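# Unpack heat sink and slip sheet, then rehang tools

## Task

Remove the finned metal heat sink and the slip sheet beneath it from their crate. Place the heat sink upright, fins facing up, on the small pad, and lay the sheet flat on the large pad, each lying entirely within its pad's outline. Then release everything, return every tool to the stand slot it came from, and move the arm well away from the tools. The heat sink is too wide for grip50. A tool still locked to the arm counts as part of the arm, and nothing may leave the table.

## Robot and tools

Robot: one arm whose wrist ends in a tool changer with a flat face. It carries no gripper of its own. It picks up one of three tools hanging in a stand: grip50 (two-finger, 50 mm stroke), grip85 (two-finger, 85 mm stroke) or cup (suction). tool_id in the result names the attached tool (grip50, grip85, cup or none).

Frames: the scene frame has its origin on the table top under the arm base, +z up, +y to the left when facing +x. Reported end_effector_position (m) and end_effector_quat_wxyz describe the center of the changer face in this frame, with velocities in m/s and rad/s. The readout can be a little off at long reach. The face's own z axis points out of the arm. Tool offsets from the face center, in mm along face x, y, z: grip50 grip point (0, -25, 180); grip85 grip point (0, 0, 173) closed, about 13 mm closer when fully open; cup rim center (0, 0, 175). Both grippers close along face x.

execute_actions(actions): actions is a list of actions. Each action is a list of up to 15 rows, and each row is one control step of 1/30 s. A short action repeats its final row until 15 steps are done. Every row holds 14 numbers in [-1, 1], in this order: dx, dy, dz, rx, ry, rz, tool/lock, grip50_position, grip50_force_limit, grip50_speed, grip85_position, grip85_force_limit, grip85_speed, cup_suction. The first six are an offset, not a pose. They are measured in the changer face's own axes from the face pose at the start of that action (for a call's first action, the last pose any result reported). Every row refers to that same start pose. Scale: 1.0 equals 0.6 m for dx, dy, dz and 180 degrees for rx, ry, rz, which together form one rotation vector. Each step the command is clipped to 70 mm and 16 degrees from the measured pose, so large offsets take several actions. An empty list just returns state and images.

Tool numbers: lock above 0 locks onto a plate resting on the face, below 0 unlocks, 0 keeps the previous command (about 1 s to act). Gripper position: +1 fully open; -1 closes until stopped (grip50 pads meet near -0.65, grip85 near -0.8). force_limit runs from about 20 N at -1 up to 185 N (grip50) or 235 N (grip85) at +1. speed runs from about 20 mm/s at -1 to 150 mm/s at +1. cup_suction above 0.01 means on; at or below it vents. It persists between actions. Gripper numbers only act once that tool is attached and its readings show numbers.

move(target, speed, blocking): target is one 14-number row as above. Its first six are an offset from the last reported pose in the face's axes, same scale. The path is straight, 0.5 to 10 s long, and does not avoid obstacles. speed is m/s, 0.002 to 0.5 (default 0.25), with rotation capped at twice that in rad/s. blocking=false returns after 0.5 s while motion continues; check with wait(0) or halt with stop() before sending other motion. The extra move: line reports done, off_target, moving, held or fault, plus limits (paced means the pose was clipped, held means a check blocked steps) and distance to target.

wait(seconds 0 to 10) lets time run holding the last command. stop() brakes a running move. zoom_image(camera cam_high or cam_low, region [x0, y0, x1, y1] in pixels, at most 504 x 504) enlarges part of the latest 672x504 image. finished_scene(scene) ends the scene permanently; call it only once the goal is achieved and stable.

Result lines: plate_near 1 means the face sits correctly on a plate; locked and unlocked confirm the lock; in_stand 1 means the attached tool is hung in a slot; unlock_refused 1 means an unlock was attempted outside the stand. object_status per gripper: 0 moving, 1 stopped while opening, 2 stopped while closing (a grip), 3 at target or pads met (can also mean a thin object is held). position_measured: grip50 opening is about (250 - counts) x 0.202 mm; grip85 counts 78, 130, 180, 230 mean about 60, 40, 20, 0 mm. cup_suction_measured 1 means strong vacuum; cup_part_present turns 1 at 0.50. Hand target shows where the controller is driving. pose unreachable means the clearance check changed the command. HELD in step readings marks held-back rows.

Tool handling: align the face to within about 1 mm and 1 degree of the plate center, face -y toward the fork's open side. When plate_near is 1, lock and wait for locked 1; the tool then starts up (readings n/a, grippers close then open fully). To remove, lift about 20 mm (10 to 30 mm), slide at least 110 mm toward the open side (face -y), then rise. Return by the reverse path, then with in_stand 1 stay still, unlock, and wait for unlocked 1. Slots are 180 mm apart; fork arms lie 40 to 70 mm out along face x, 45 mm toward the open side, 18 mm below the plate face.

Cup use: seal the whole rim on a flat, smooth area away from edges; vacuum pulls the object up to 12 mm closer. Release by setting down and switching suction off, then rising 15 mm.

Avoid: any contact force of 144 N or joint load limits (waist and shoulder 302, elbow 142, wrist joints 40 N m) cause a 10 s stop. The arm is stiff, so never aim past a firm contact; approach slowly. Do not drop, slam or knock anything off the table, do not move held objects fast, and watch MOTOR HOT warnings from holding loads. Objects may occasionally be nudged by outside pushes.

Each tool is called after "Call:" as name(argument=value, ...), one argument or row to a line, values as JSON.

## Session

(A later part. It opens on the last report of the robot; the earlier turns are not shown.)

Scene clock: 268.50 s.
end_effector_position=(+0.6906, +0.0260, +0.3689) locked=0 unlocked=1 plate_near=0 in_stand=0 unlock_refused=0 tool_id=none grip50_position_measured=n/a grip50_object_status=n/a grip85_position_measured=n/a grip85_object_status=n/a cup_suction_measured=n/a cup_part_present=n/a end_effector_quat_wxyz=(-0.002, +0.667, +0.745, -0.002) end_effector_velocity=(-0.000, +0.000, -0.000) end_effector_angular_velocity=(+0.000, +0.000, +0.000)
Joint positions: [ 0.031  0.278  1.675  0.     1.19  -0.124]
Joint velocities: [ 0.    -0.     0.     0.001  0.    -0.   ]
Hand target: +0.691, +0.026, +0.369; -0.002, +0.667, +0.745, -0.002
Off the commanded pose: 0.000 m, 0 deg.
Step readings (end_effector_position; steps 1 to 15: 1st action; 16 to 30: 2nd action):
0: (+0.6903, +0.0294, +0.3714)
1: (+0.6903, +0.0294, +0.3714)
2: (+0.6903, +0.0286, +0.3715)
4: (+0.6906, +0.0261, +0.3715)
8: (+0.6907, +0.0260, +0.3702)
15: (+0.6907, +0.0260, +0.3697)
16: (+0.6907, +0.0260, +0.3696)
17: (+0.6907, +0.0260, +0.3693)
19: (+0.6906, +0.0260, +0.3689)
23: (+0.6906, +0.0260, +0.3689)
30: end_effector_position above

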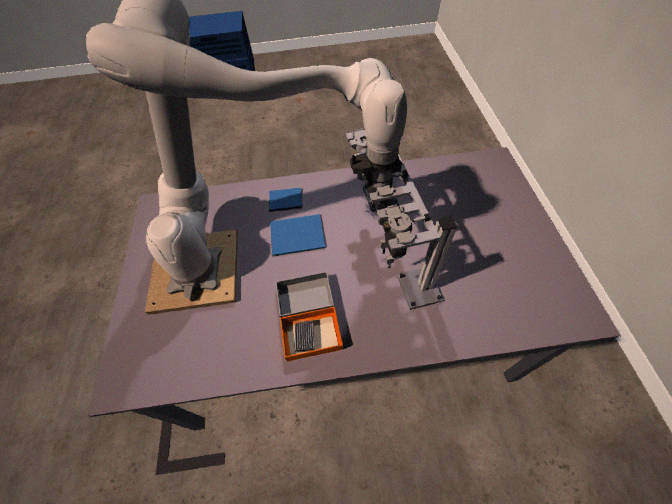

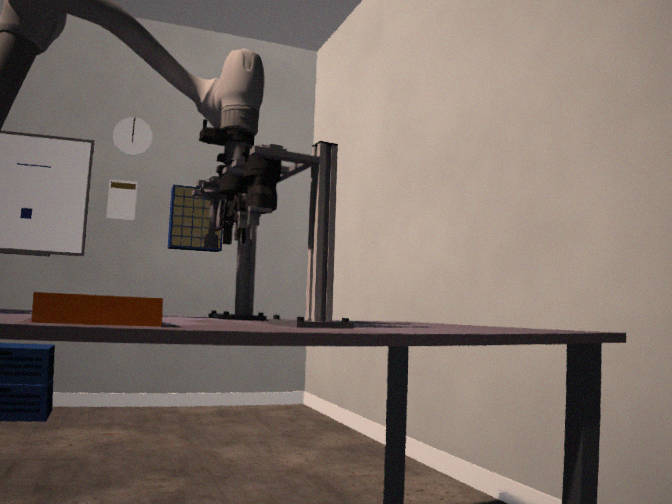

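Call:
execute_actions(
  actions=[
    [[0,0,0.0013,0,0,0,0,1,0,0,1,0,0,0]],
  ],
)

Call:
zoom_image(
  camera="cam_high",
  region=[350, 145, 410, 205],
)

Call:
zoom_image(
  camera="cam_low",
  region=[200, 130, 270, 190],
)

Scene clock: 272.23 s.
end_effector_position=(+0.6906, +0.0260, +0.3681) locked=0 unlocked=1 plate_near=0 in_stand=0 unlock_refused=0 tool_id=none grip50_position_measured=n/a grip50_object_status=n/a grip85_position_measured=n/a grip85_object_status=n/a cup_suction_measured=n/a cup_part_present=n/a end_effector_quat_wxyz=(-0.002, +0.667, +0.745, -0.002) end_effector_velocity=(+0.000, +0.000, +0.000) end_effector_angular_velocity=(+0.000, -0.001, -0.000)
Joint positions: [ 0.031  0.279  1.676  0.     1.189 -0.124]
Joint velocities: [ 0.    -0.    -0.001  0.    -0.001 -0.   ]
Hand target: +0.691, +0.026, +0.368; -0.002, +0.667, +0.745, -0.002
Off the commanded pose: 0.000 m, 0 deg.
Step readings (end_effector_position):
0: (+0.6906, +0.0260, +0.3689)
1: (+0.6907, +0.0260, +0.3689)
2: (+0.6908, +0.0260, +0.3688)
4: (+0.6908, +0.0260, +0.3683)
8: (+0.6907, +0.0260, +0.3682)
15: end_effector_position above

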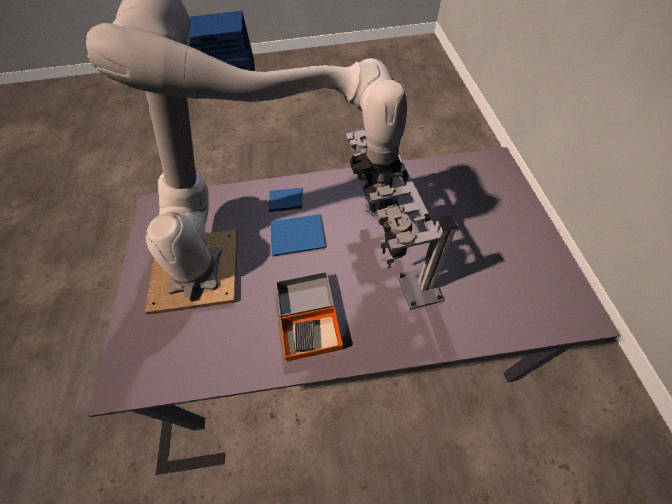

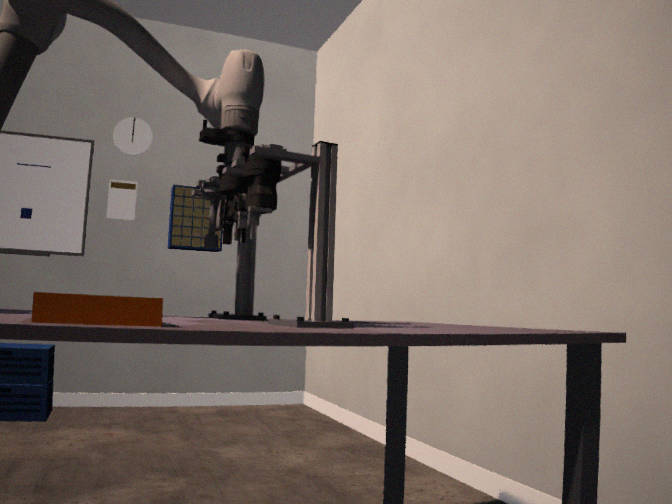

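Region (350, 145, 410, 205) of cam_high's 672x504 image, scaled by 8.400, with more detail than that image has.

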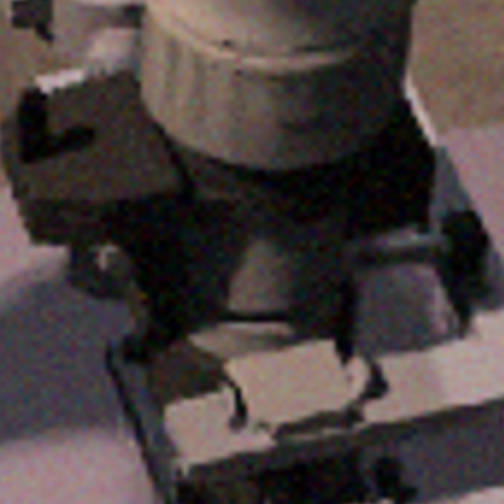

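Region (200, 130, 270, 190) of cam_low's 672x504 image, scaled by 7.200, with more detail than that image has; it fills the top 432 rows of this view, and the rest is white.

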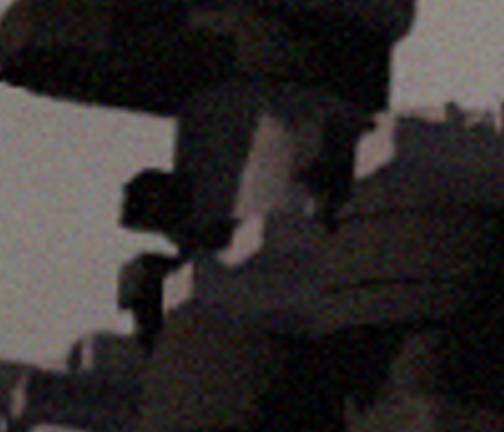

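Call:
execute_actions(
  actions=[
    [[0,-0.001,0.0013,0,0,0,0,1,0,0,1,0,0,0]],
  ],
)

Scene clock: 275.83 s.
end_effector_position=(+0.6900, +0.0259, +0.3673) locked=0 unlocked=1 plate_near=0 in_stand=0 unlock_refused=0 tool_id=none grip50_position_measured=n/a grip50_object_status=n/a grip85_position_measured=n/a grip85_object_status=n/a cup_suction_measured=n/a cup_part_present=n/a end_effector_quat_wxyz=(-0.002, +0.667, +0.745, -0.002) end_effector_velocity=(+0.000, +0.000, +0.000) end_effector_angular_velocity=(+0.000, -0.000, -0.000)
Joint positions: [ 0.031  0.278  1.678  0.     1.187 -0.124]
Joint velocities: [ 0. -0. -0.  0. -0.  0.]
Hand target: +0.690, +0.026, +0.367; -0.002, +0.667, +0.745, -0.002
Off the commanded pose: 0.000 m, 0 deg.
Step readings (end_effector_position):
0: (+0.6906, +0.0260, +0.3681)
1: (+0.6906, +0.0260, +0.3681)
2: (+0.6904, +0.0260, +0.3677)
4: (+0.6901, +0.0260, +0.3672)
8: (+0.6900, +0.0259, +0.3673)
15: end_effector_position above

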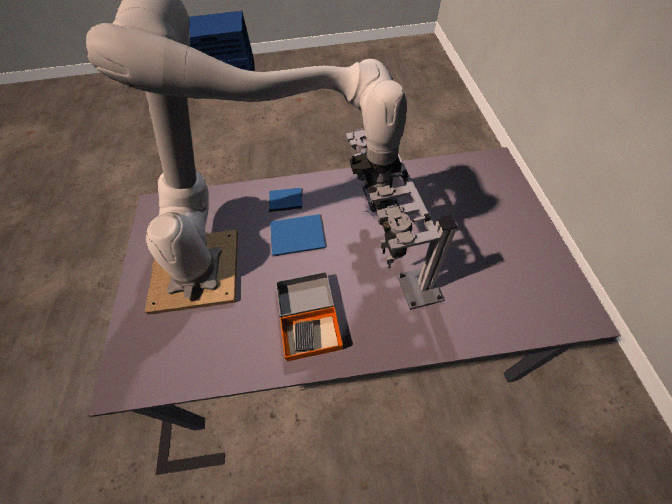

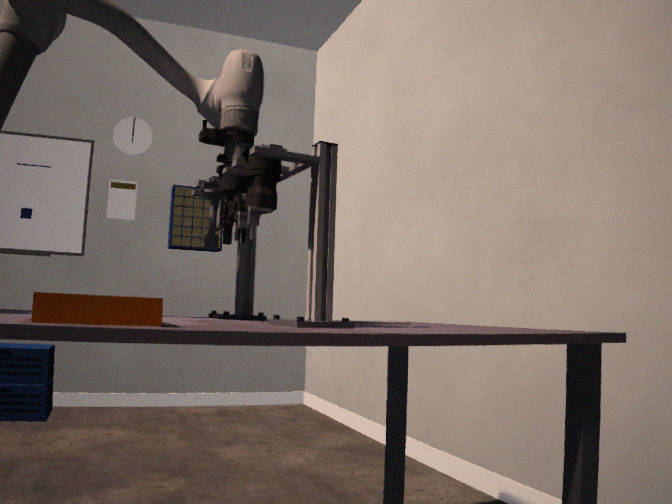

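Call:
execute_actions(
  actions=[
    [[0,0,0.0013,0,0,0,0,1,0,0,1,0,0,0]],
  ],
)

Scene clock: 278.80 s.
end_effector_position=(+0.6900, +0.0259, +0.3666) locked=0 unlocked=1 plate_near=0 in_stand=0 unlock_refused=0 tool_id=none grip50_position_measured=n/a grip50_object_status=n/a grip85_position_measured=n/a grip85_object_status=n/a cup_suction_measured=n/a cup_part_present=n/a end_effector_quat_wxyz=(-0.002, +0.667, +0.745, -0.002) end_effector_velocity=(-0.000, +0.000, -0.000) end_effector_angular_velocity=(+0.000, +0.000, -0.000)
Joint positions: [ 0.031  0.279  1.679  0.     1.186 -0.124]
Joint velocities: [ 0.    -0.     0.001  0.     0.    -0.   ]
Hand target: +0.690, +0.026, +0.367; -0.002, +0.667, +0.745, -0.002
Off the commanded pose: 0.000 m, 0 deg.
Step readings (end_effector_position):
0: (+0.6900, +0.0259, +0.3674)
1: (+0.6900, +0.0259, +0.3674)
2: (+0.6902, +0.0259, +0.3673)
4: (+0.6901, +0.0259, +0.3671)
8: (+0.6900, +0.0259, +0.3668)
15: end_effector_position above

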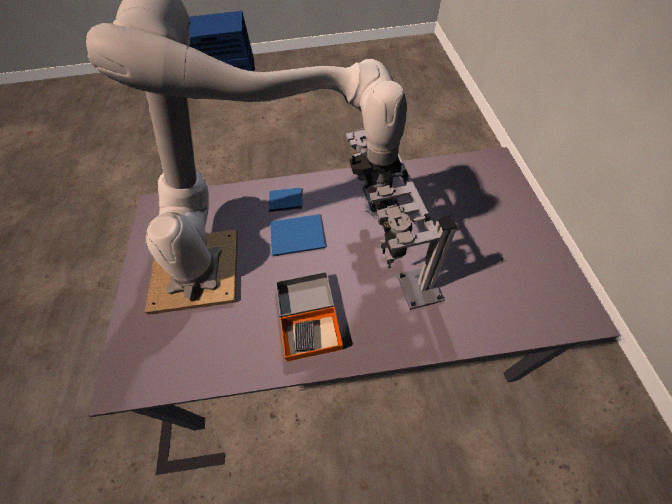

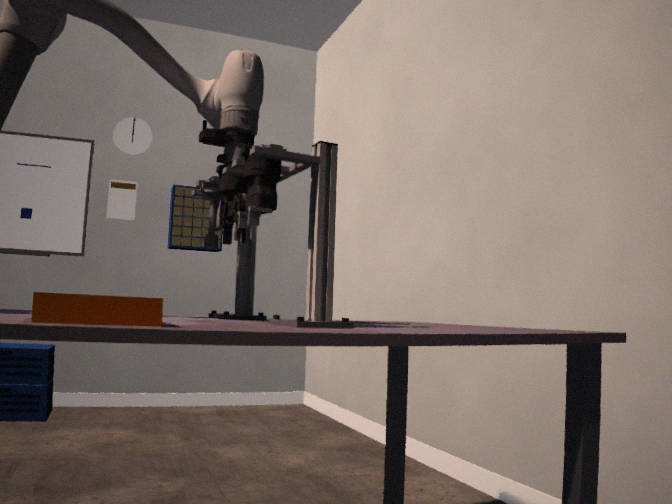

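Call:
execute_actions(
  actions=[
    [[0,0,0.0012,0,0,0,0,1,0,0,1,0,0,0]],
  ],
)

Scene clock: 280.93 s.
end_effector_position=(+0.6900, +0.0259, +0.3658) locked=0 unlocked=1 plate_near=0 in_stand=0 unlock_refused=0 tool_id=none grip50_position_measured=n/a grip50_object_status=n/a grip85_position_measured=n/a grip85_object_status=n/a cup_suction_measured=n/a cup_part_present=n/a end_effector_quat_wxyz=(-0.002, +0.667, +0.745, -0.002) end_effector_velocity=(+0.001, -0.000, +0.001) end_effector_angular_velocity=(+0.000, -0.003, -0.000)
Joint positions: [ 0.031  0.279  1.679  0.     1.184 -0.124]
Joint velocities: [-0.    -0.    -0.001  0.    -0.001 -0.   ]
Hand target: +0.690, +0.026, +0.366; -0.002, +0.667, +0.745, -0.002
Off the commanded pose: 0.000 m, 0 deg.
Step readings (end_effector_position):
0: (+0.6900, +0.0259, +0.3665)
1: (+0.6900, +0.0259, +0.3665)
2: (+0.6900, +0.0259, +0.3662)
4: (+0.6900, +0.0259, +0.3658)
8: (+0.6900, +0.0259, +0.3658)
15: end_effector_position above

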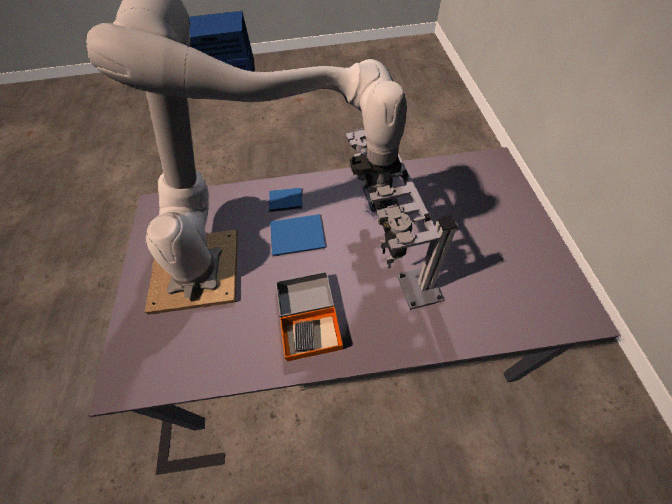

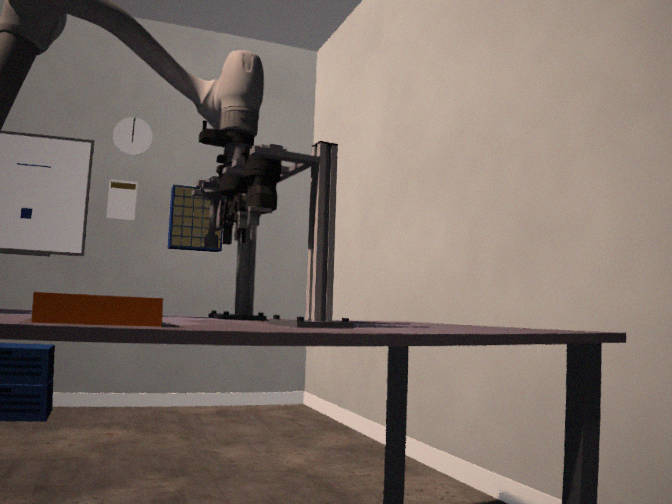

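Call:
execute_actions(
  actions=[
    [[0,0,0.0013,0,0,0,0,1,0,0,1,0,0,0]],
  ],
)

Scene clock: 282.90 s.
end_effector_position=(+0.6900, +0.0259, +0.3651) locked=0 unlocked=1 plate_near=0 in_stand=0 unlock_refused=0 tool_id=none grip50_position_measured=n/a grip50_object_status=n/a grip85_position_measured=n/a grip85_object_status=n/a cup_suction_measured=n/a cup_part_present=n/a end_effector_quat_wxyz=(-0.002, +0.667, +0.745, -0.002) end_effector_velocity=(-0.000, -0.000, -0.001) end_effector_angular_velocity=(-0.001, +0.001, +0.000)
Joint positions: [ 0.031  0.28   1.68   0.     1.183 -0.124]
Joint velocities: [-0.     0.     0.001 -0.002  0.     0.   ]
Hand target: +0.690, +0.026, +0.365; -0.002, +0.667, +0.745, -0.002
Off the commanded pose: 0.000 m, 0 deg.
Step readings (end_effector_position):
0: (+0.6900, +0.0259, +0.3658)
1: (+0.6900, +0.0259, +0.3658)
2: (+0.6901, +0.0259, +0.3657)
4: (+0.6900, +0.0259, +0.3652)
8: (+0.6900, +0.0259, +0.3652)
15: end_effector_position above

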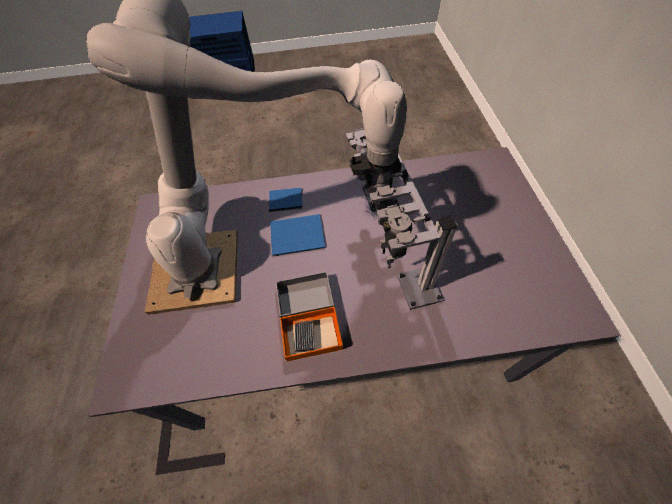

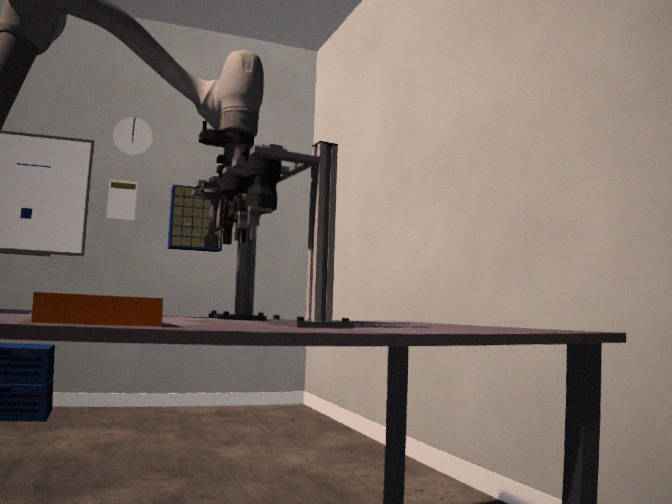

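Call:
execute_actions(
  actions=[
    [[0,0,0.0011,0,0,0,0,1,0,0,1,0,0,0]],
  ],
)

Scene clock: 284.77 s.
end_effector_position=(+0.6900, +0.0259, +0.3644) locked=0 unlocked=1 plate_near=0 in_stand=0 unlock_refused=0 tool_id=none grip50_position_measured=n/a grip50_object_status=n/a grip85_position_measured=n/a grip85_object_status=n/a cup_suction_measured=n/a cup_part_present=n/a end_effector_quat_wxyz=(-0.002, +0.667, +0.745, -0.002) end_effector_velocity=(-0.000, -0.000, +0.000) end_effector_angular_velocity=(-0.001, +0.001, -0.000)
Joint positions: [ 0.031  0.28   1.681  0.     1.182 -0.124]
Joint velocities: [-0.    -0.     0.    -0.001  0.001  0.   ]
Hand target: +0.690, +0.026, +0.364; -0.002, +0.667, +0.745, -0.002
Off the commanded pose: 0.000 m, 0 deg.
Step readings (end_effector_position):
0: (+0.6900, +0.0259, +0.3651)
1: (+0.6900, +0.0259, +0.3651)
2: (+0.6900, +0.0259, +0.3648)
4: (+0.6900, +0.0259, +0.3644)
8: (+0.6900, +0.0259, +0.3644)
15: end_effector_position above

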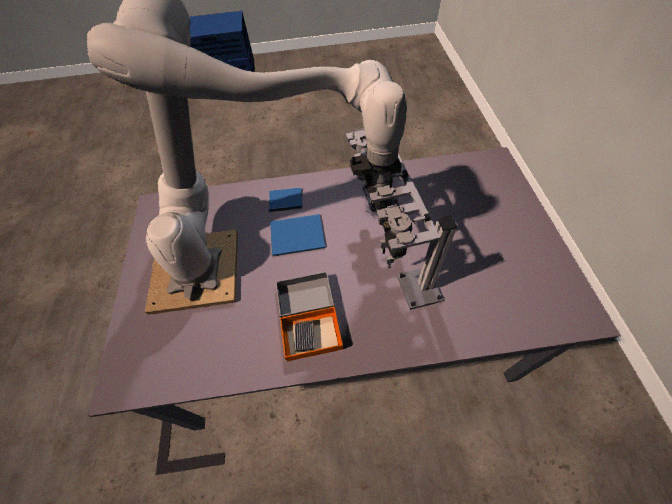

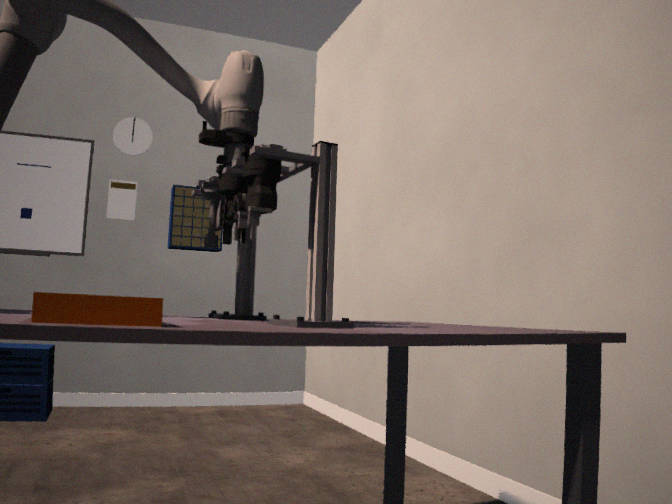

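Call:
execute_actions(
  actions=[
    [[0,0,0.0013,0,0,0,0,1,0,0,1,0,0,0]],
  ],
)

Scene clock: 286.80 s.
end_effector_position=(+0.6900, +0.0259, +0.3636) locked=0 unlocked=1 plate_near=0 in_stand=1 unlock_refused=0 tool_id=none grip50_position_measured=n/a grip50_object_status=n/a grip85_position_measured=n/a grip85_object_status=n/a cup_suction_measured=n/a cup_part_present=n/a end_effector_quat_wxyz=(-0.002, +0.667, +0.745, -0.002) end_effector_velocity=(-0.000, +0.000, +0.000) end_effector_angular_velocity=(+0.001, -0.001, -0.000)
Joint positions: [ 0.031  0.281  1.682  0.     1.181 -0.124]
Joint velocities: [-0.    -0.    -0.     0.001  0.     0.   ]
Hand target: +0.690, +0.026, +0.364; -0.002, +0.667, +0.745, -0.002
Off the commanded pose: 0.000 m, 0 deg.
Step readings (end_effector_position):
0: (+0.6900, +0.0259, +0.3644)
1: (+0.6900, +0.0259, +0.3644)
2: (+0.6901, +0.0259, +0.3642)
4: (+0.6900, +0.0259, +0.3638)
8: (+0.6900, +0.0259, +0.3637)
15: end_effector_position above

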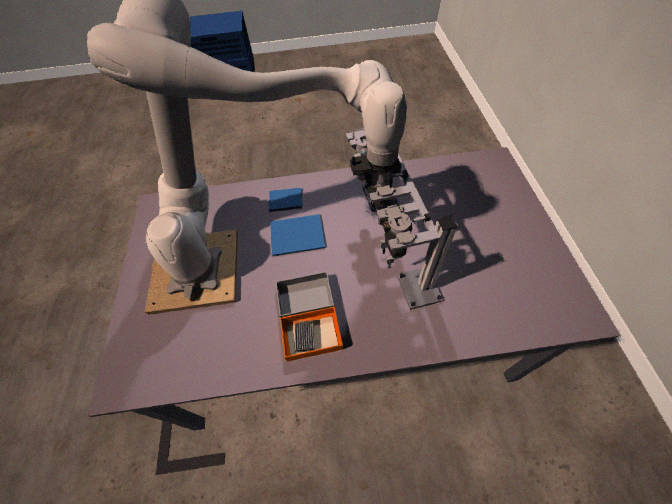

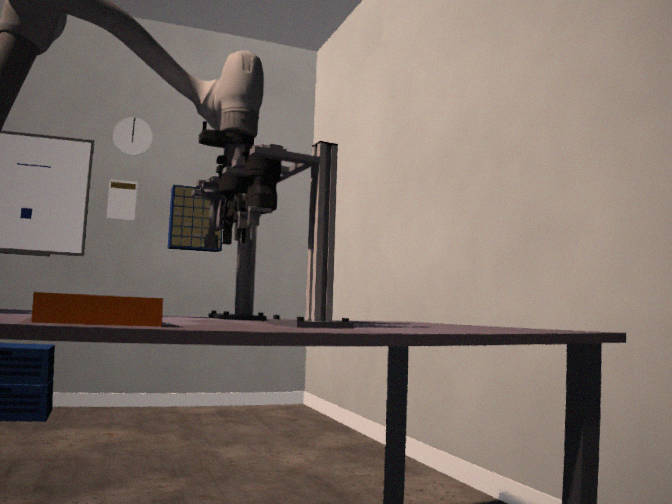

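In_stand=1 now. Continue.

Call:
execute_actions(
  actions=[
    [[0,0,0.0012,0,0,0,0,1,0,0,1,0,0,0]],
  ],
)

Scene clock: 288.63 s.
end_effector_position=(+0.6900, +0.0259, +0.3629) locked=0 unlocked=1 plate_near=0 in_stand=1 unlock_refused=0 tool_id=none grip50_position_measured=n/a grip50_object_status=n/a grip85_position_measured=n/a grip85_object_status=n/a cup_suction_measured=n/a cup_part_present=n/a end_effector_quat_wxyz=(-0.002, +0.667, +0.745, -0.002) end_effector_velocity=(-0.000, +0.000, +0.000) end_effector_angular_velocity=(-0.000, -0.000, +0.000)
Joint positions: [ 0.031  0.281  1.683  0.     1.179 -0.124]
Joint velocities: [ 0. -0. -0. -0.  0. -0.]
Hand target: +0.690, +0.026, +0.363; -0.002, +0.667, +0.745, -0.002
Off the commanded pose: 0.000 m, 0 deg.
Step readings (end_effector_position):
0: (+0.6900, +0.0259, +0.3636)
1: (+0.6900, +0.0259, +0.3636)
2: (+0.6900, +0.0259, +0.3633)
4: (+0.6899, +0.0259, +0.3629)
8: (+0.6900, +0.0259, +0.3629)
15: end_effector_position above

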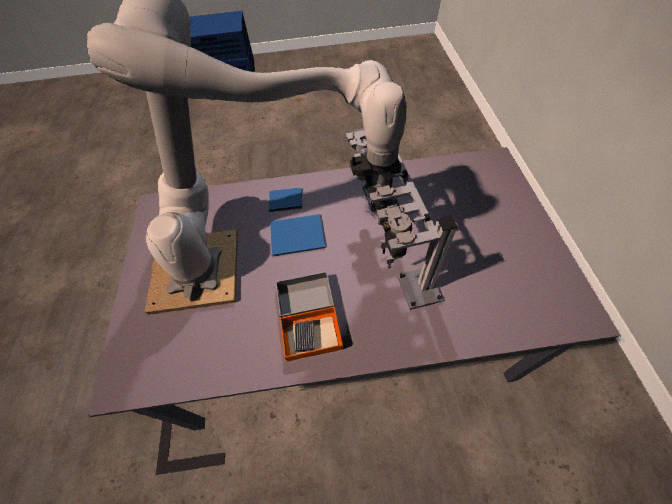

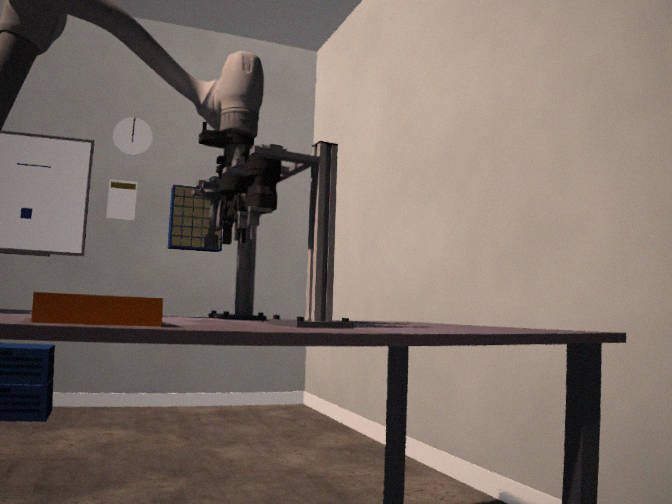

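Call:
execute_actions(
  actions=[
    [[0,0,0.0012,0,0,0,0,1,0,0,1,0,0,0]],
  ],
)

Scene clock: 290.97 s.
end_effector_position=(+0.6900, +0.0259, +0.3622) locked=0 unlocked=1 plate_near=0 in_stand=1 unlock_refused=0 tool_id=none grip50_position_measured=n/a grip50_object_status=n/a grip85_position_measured=n/a grip85_object_status=n/a cup_suction_measured=n/a cup_part_present=n/a end_effector_quat_wxyz=(-0.002, +0.667, +0.745, -0.002) end_effector_velocity=(+0.000, -0.000, -0.000) end_effector_angular_velocity=(-0.001, -0.000, +0.001)
Joint positions: [ 0.031  0.281  1.683  0.     1.178 -0.124]
Joint velocities: [ 0.     0.     0.    -0.001 -0.     0.   ]
Hand target: +0.690, +0.026, +0.362; -0.002, +0.667, +0.745, -0.002
Off the commanded pose: 0.000 m, 0 deg.
Step readings (end_effector_position):
0: (+0.6900, +0.0259, +0.3629)
1: (+0.6900, +0.0259, +0.3629)
2: (+0.6901, +0.0259, +0.3628)
4: (+0.6901, +0.0259, +0.3625)
8: (+0.6900, +0.0259, +0.3623)
15: end_effector_position above

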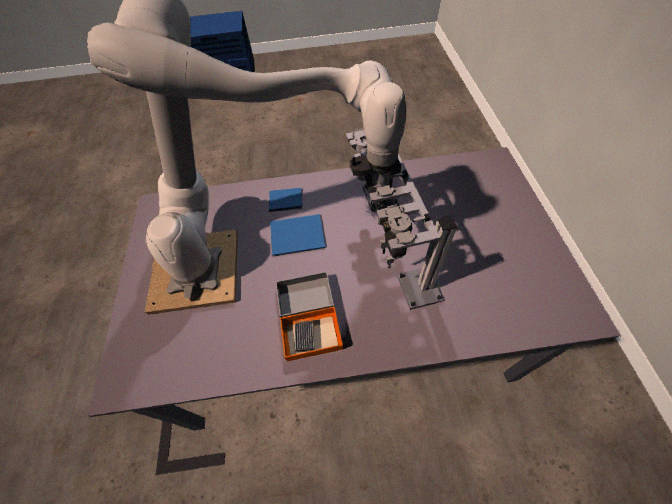

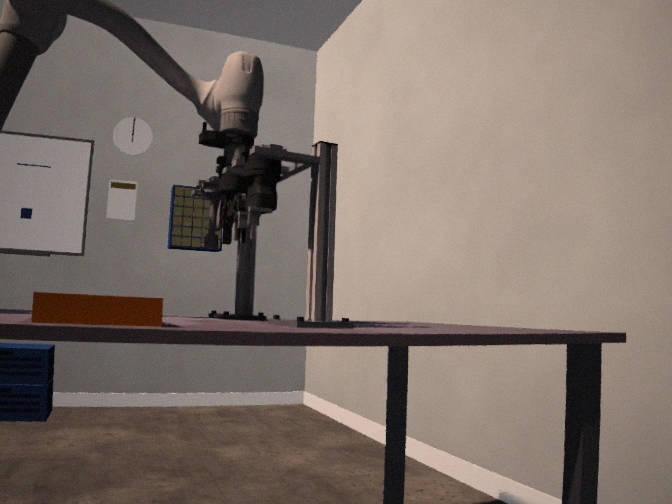

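Call:
execute_actions(
  actions=[
    [[0,0,0.001,0,0,0,0,1,0,0,1,0,0,0]],
  ],
)

Scene clock: 292.67 s.
end_effector_position=(+0.6900, +0.0259, +0.3615) locked=0 unlocked=1 plate_near=0 in_stand=1 unlock_refused=0 tool_id=none grip50_position_measured=n/a grip50_object_status=n/a grip85_position_measured=n/a grip85_object_status=n/a cup_suction_measured=n/a cup_part_present=n/a end_effector_quat_wxyz=(-0.002, +0.667, +0.745, -0.002) end_effector_velocity=(+0.000, -0.000, +0.001) end_effector_angular_velocity=(-0.001, -0.001, +0.002)
Joint positions: [ 0.031  0.282  1.684  0.     1.177 -0.124]
Joint velocities: [ 0.    -0.001 -0.    -0.001 -0.    -0.001]
Hand target: +0.690, +0.026, +0.362; -0.002, +0.667, +0.745, -0.002
Off the commanded pose: 0.000 m, 0 deg.
Step readings (end_effector_position):
0: (+0.6900, +0.0259, +0.3621)
1: (+0.6900, +0.0259, +0.3621)
2: (+0.6899, +0.0259, +0.3619)
4: (+0.6899, +0.0259, +0.3615)
8: (+0.6899, +0.0259, +0.3615)
15: end_effector_position above

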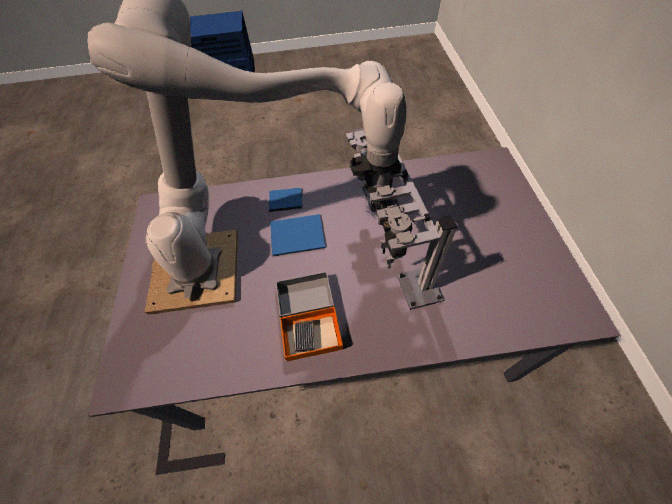

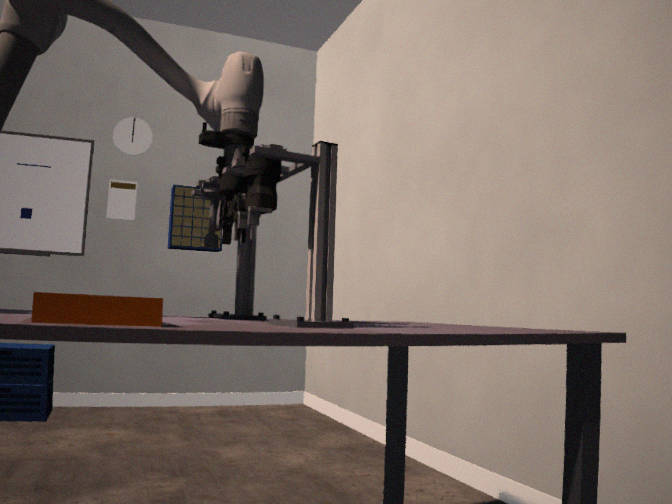

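Call:
execute_actions(
  actions=[
    [[0,0,0.0009,0,0,0,0,1,0,0,1,0,0,0]],
  ],
)

Scene clock: 299.30 s.
end_effector_position=(+0.6899, +0.0259, +0.3610) locked=0 unlocked=1 plate_near=1 in_stand=1 unlock_refused=0 tool_id=none grip50_position_measured=n/a grip50_object_status=n/a grip85_position_measured=n/a grip85_object_status=n/a cup_suction_measured=n/a cup_part_present=n/a end_effector_quat_wxyz=(-0.002, +0.667, +0.745, -0.002) end_effector_velocity=(+0.000, -0.000, -0.000) end_effector_angular_velocity=(-0.001, +0.000, -0.000)
Joint positions: [ 0.031  0.282  1.685  0.     1.176 -0.124]
Joint velocities: [-0.     0.001 -0.    -0.001 -0.     0.   ]
Hand target: +0.690, +0.026, +0.361; -0.002, +0.667, +0.745, -0.002
Off the commanded pose: 0.000 m, 0 deg.
Step readings (end_effector_position):
0: (+0.6900, +0.0259, +0.3616)
1: (+0.6900, +0.0259, +0.3616)
2: (+0.6901, +0.0259, +0.3616)
4: (+0.6901, +0.0259, +0.3615)
8: (+0.6899, +0.0259, +0.3612)
15: end_effector_position above

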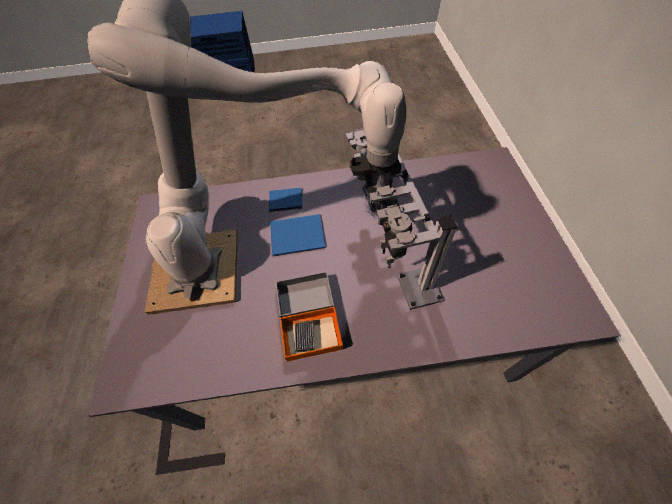

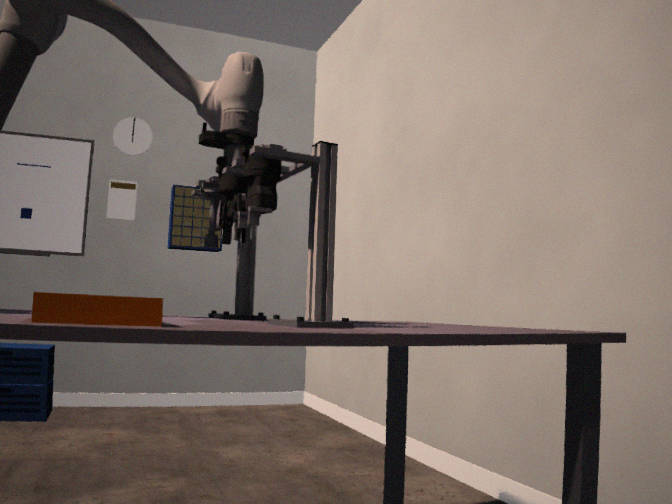

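Call:
execute_actions(
  actions=[
    [[0,0,0,0,0,0,1,1,0,0,1,0,1,0]],
  ],
)

Call:
wait(
  seconds=1,
)

Scene clock: 301.40 s.
end_effector_position=(+0.6899, +0.0259, +0.3610) locked=0 unlocked=0 plate_near=1 in_stand=1 unlock_refused=0 tool_id=none grip50_position_measured=n/a grip50_object_status=n/a grip85_position_measured=n/a grip85_object_status=n/a cup_suction_measured=n/a cup_part_present=n/a end_effector_quat_wxyz=(-0.002, +0.667, +0.745, -0.002) end_effector_velocity=(-0.001, +0.000, -0.001) end_effector_angular_velocity=(+0.001, +0.001, +0.001)
Joint positions: [ 0.031  0.282  1.685  0.     1.176 -0.124]
Joint velocities: [ 0.    -0.     0.002  0.001 -0.    -0.001]
Hand target: +0.690, +0.026, +0.361; -0.002, +0.667, +0.745, -0.002
Off the commanded pose: 0.000 m, 0 deg.
Step readings (end_effector_position):
0: (+0.6900, +0.0259, +0.3610)
1: (+0.6900, +0.0259, +0.3610)
2: (+0.6900, +0.0259, +0.3610)
4: (+0.6900, +0.0259, +0.3610)
8: (+0.6900, +0.0259, +0.3610)
15: end_effector_position above

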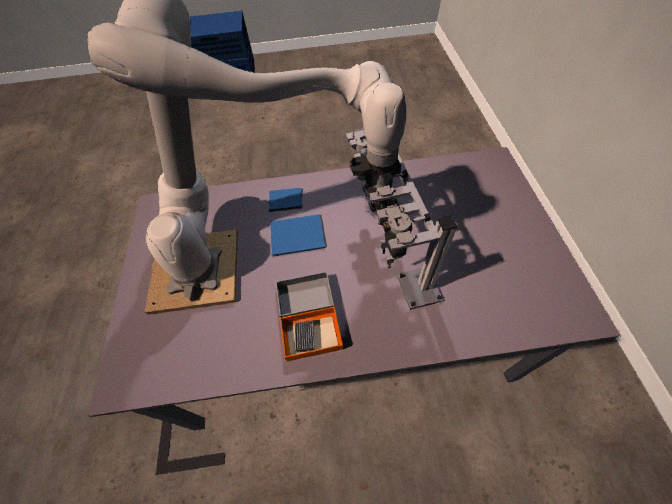

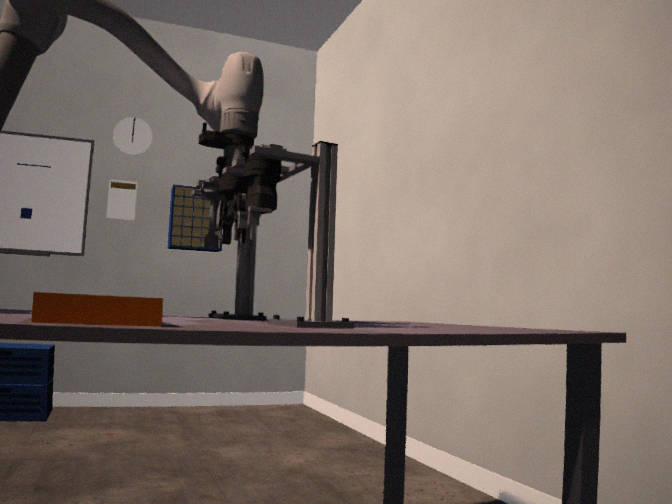

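Scene clock: 302.40 s.
end_effector_position=(+0.6900, +0.0259, +0.3610) locked=1 unlocked=0 plate_near=1 in_stand=1 unlock_refused=0 tool_id=grip85 grip50_position_measured=n/a grip50_object_status=n/a grip85_position_measured=n/a grip85_object_status=n/a cup_suction_measured=n/a cup_part_present=n/a end_effector_quat_wxyz=(-0.002, +0.667, +0.745, -0.002) end_effector_velocity=(-0.000, -0.000, +0.000) end_effector_angular_velocity=(-0.001, +0.000, +0.000)
Joint positions: [ 0.031  0.282  1.685  0.     1.176 -0.124]
Joint velocities: [ 0.    -0.     0.    -0.001  0.     0.   ]
Hand target: +0.690, +0.026, +0.361; -0.002, +0.667, +0.745, -0.002
Off the commanded pose: 0.000 m, 0 deg.
wait: 1.00 s; at rest by 0.20 s

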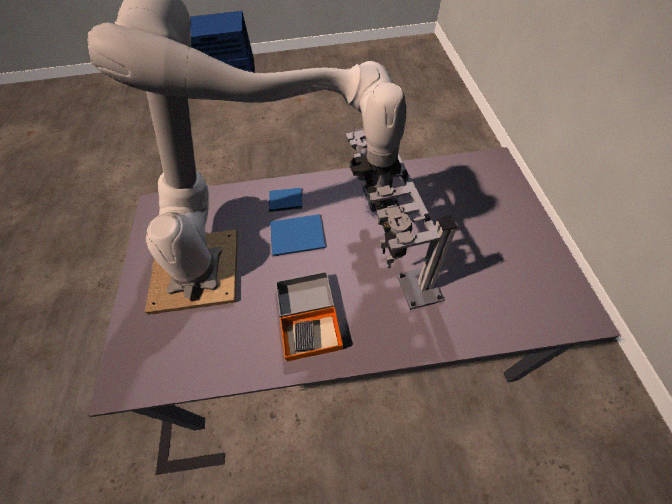

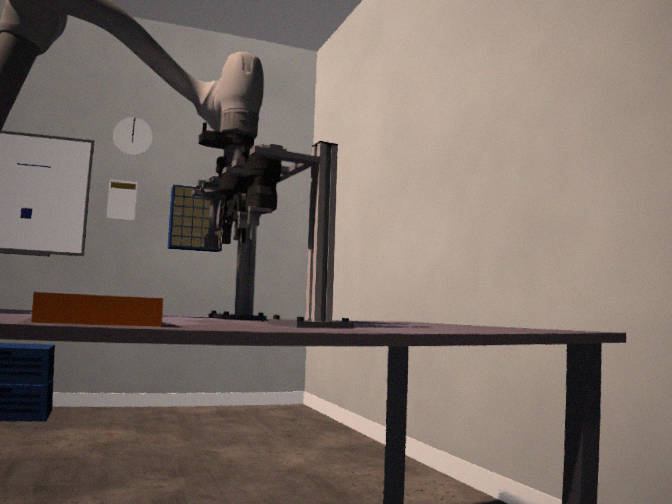

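Call:
zoom_image(
  camera="cam_high",
  region=[265, 265, 365, 365],
)

Call:
zoom_image(
  camera="cam_high",
  region=[255, 175, 345, 265],
)

Call:
zoom_image(
  camera="cam_high",
  region=[130, 210, 250, 330],
)

Region (265, 265, 365, 365) of cam_high's 672x504 image, scaled by 5.040, with more detail than that image has.

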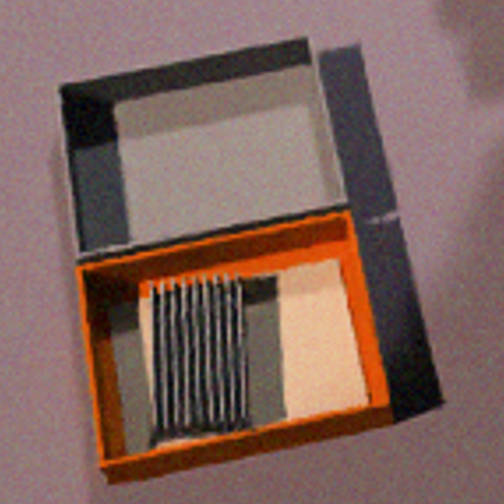

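Region (255, 175, 345, 265) of cam_high's 672x504 image, scaled by 5.600, with more detail than that image has.

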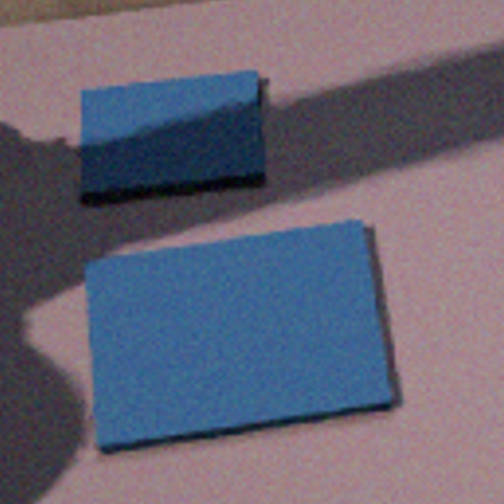

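Region (130, 210, 250, 330) of cam_high's 672x504 image, scaled by 4.200, with more detail than that image has.

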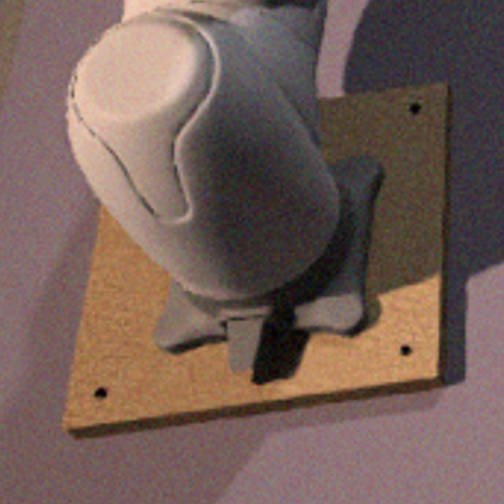

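Call:
move(
  target=[0,0,-0.0333,0,0,0,0,1,0,0,1,0,1,0],
  speed=0.06,
)

Call:
move(
  target=[0,-0.22,0,0,0,0,0,1,0,0,1,0,1,0],
  speed=0.15,
)

Scene clock: 337.50 s.
end_effector_position=(+0.6900, +0.0259, +0.3810) locked=1 unlocked=0 plate_near=1 in_stand=0 unlock_refused=0 tool_id=grip85 grip50_position_measured=n/a grip50_object_status=n/a grip85_position_measured=3 grip85_object_status=3 cup_suction_measured=n/a cup_part_present=n/a end_effector_quat_wxyz=(-0.002, +0.667, +0.745, -0.002) end_effector_velocity=(+0.000, -0.000, +0.000) end_effector_angular_velocity=(-0.000, -0.000, +0.002)
Joint positions: [ 0.031  0.27   1.662  0.     1.211 -0.124]
Joint velocities: [-0.     0.    -0.    -0.     0.    -0.002]
Hand target: +0.690, +0.026, +0.381; -0.002, +0.667, +0.745, -0.002
Off the commanded pose: 0.000 m, 0 deg.
move: done

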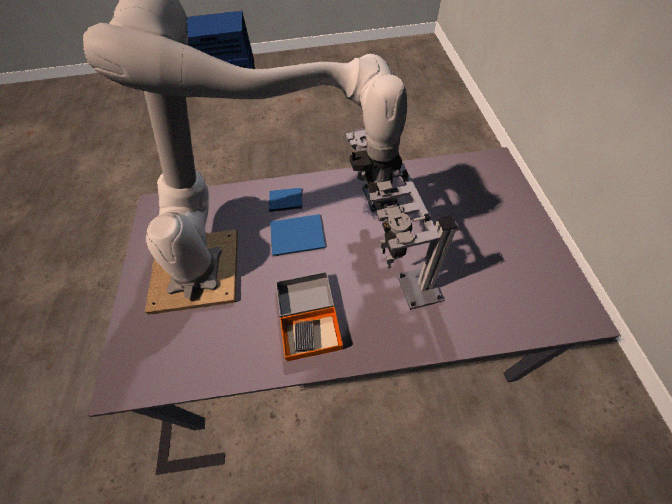

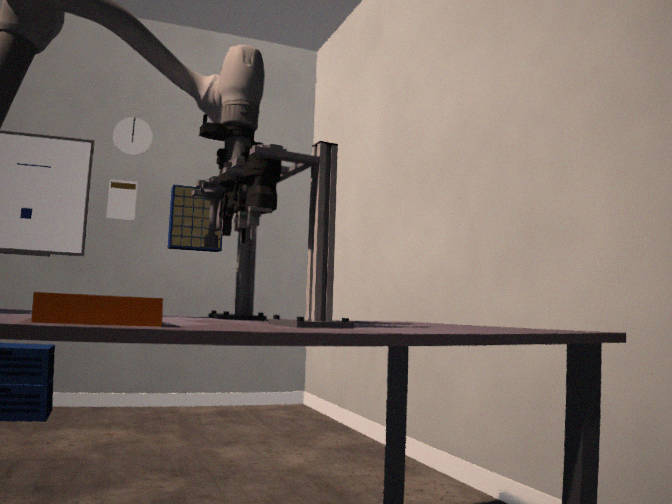

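Scene clock: 338.73 s.
end_effector_position=(+0.5589, +0.0114, +0.3816) locked=1 unlocked=0 plate_near=1 in_stand=0 unlock_refused=0 tool_id=grip85 grip50_position_measured=n/a grip50_object_status=n/a grip85_position_measured=3 grip85_object_status=3 cup_suction_measured=n/a cup_part_present=n/a end_effector_quat_wxyz=(-0.002, +0.667, +0.745, -0.002) end_effector_velocity=(-0.000, +0.000, -0.000) end_effector_angular_velocity=(+0.000, +0.001, -0.001)
Joint positions: [ 0.002  0.068  1.905  0.     1.17  -0.153]
Joint velocities: [ 0.    -0.     0.001  0.     0.     0.001]
Hand target: +0.559, +0.011, +0.382; -0.002, +0.667, +0.745, -0.002
Off the commanded pose: 0.000 m, 0 deg.
move: done

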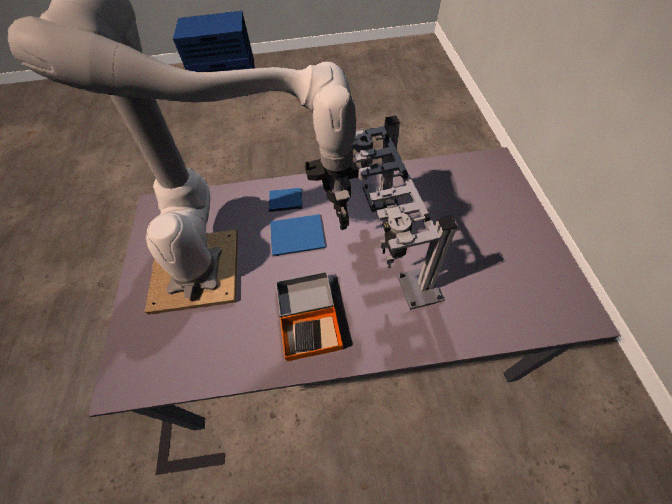

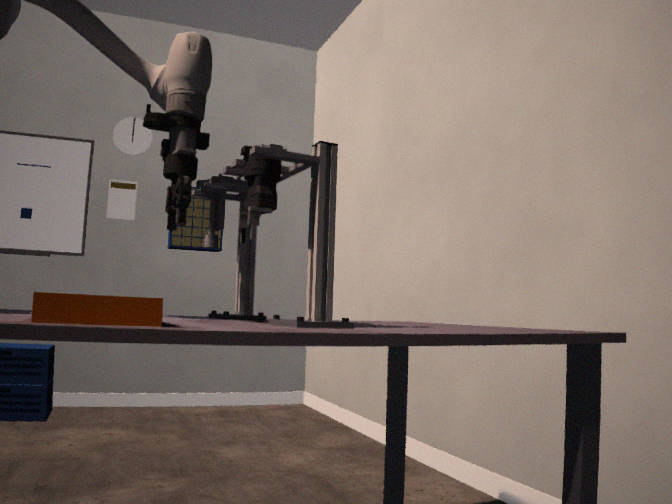

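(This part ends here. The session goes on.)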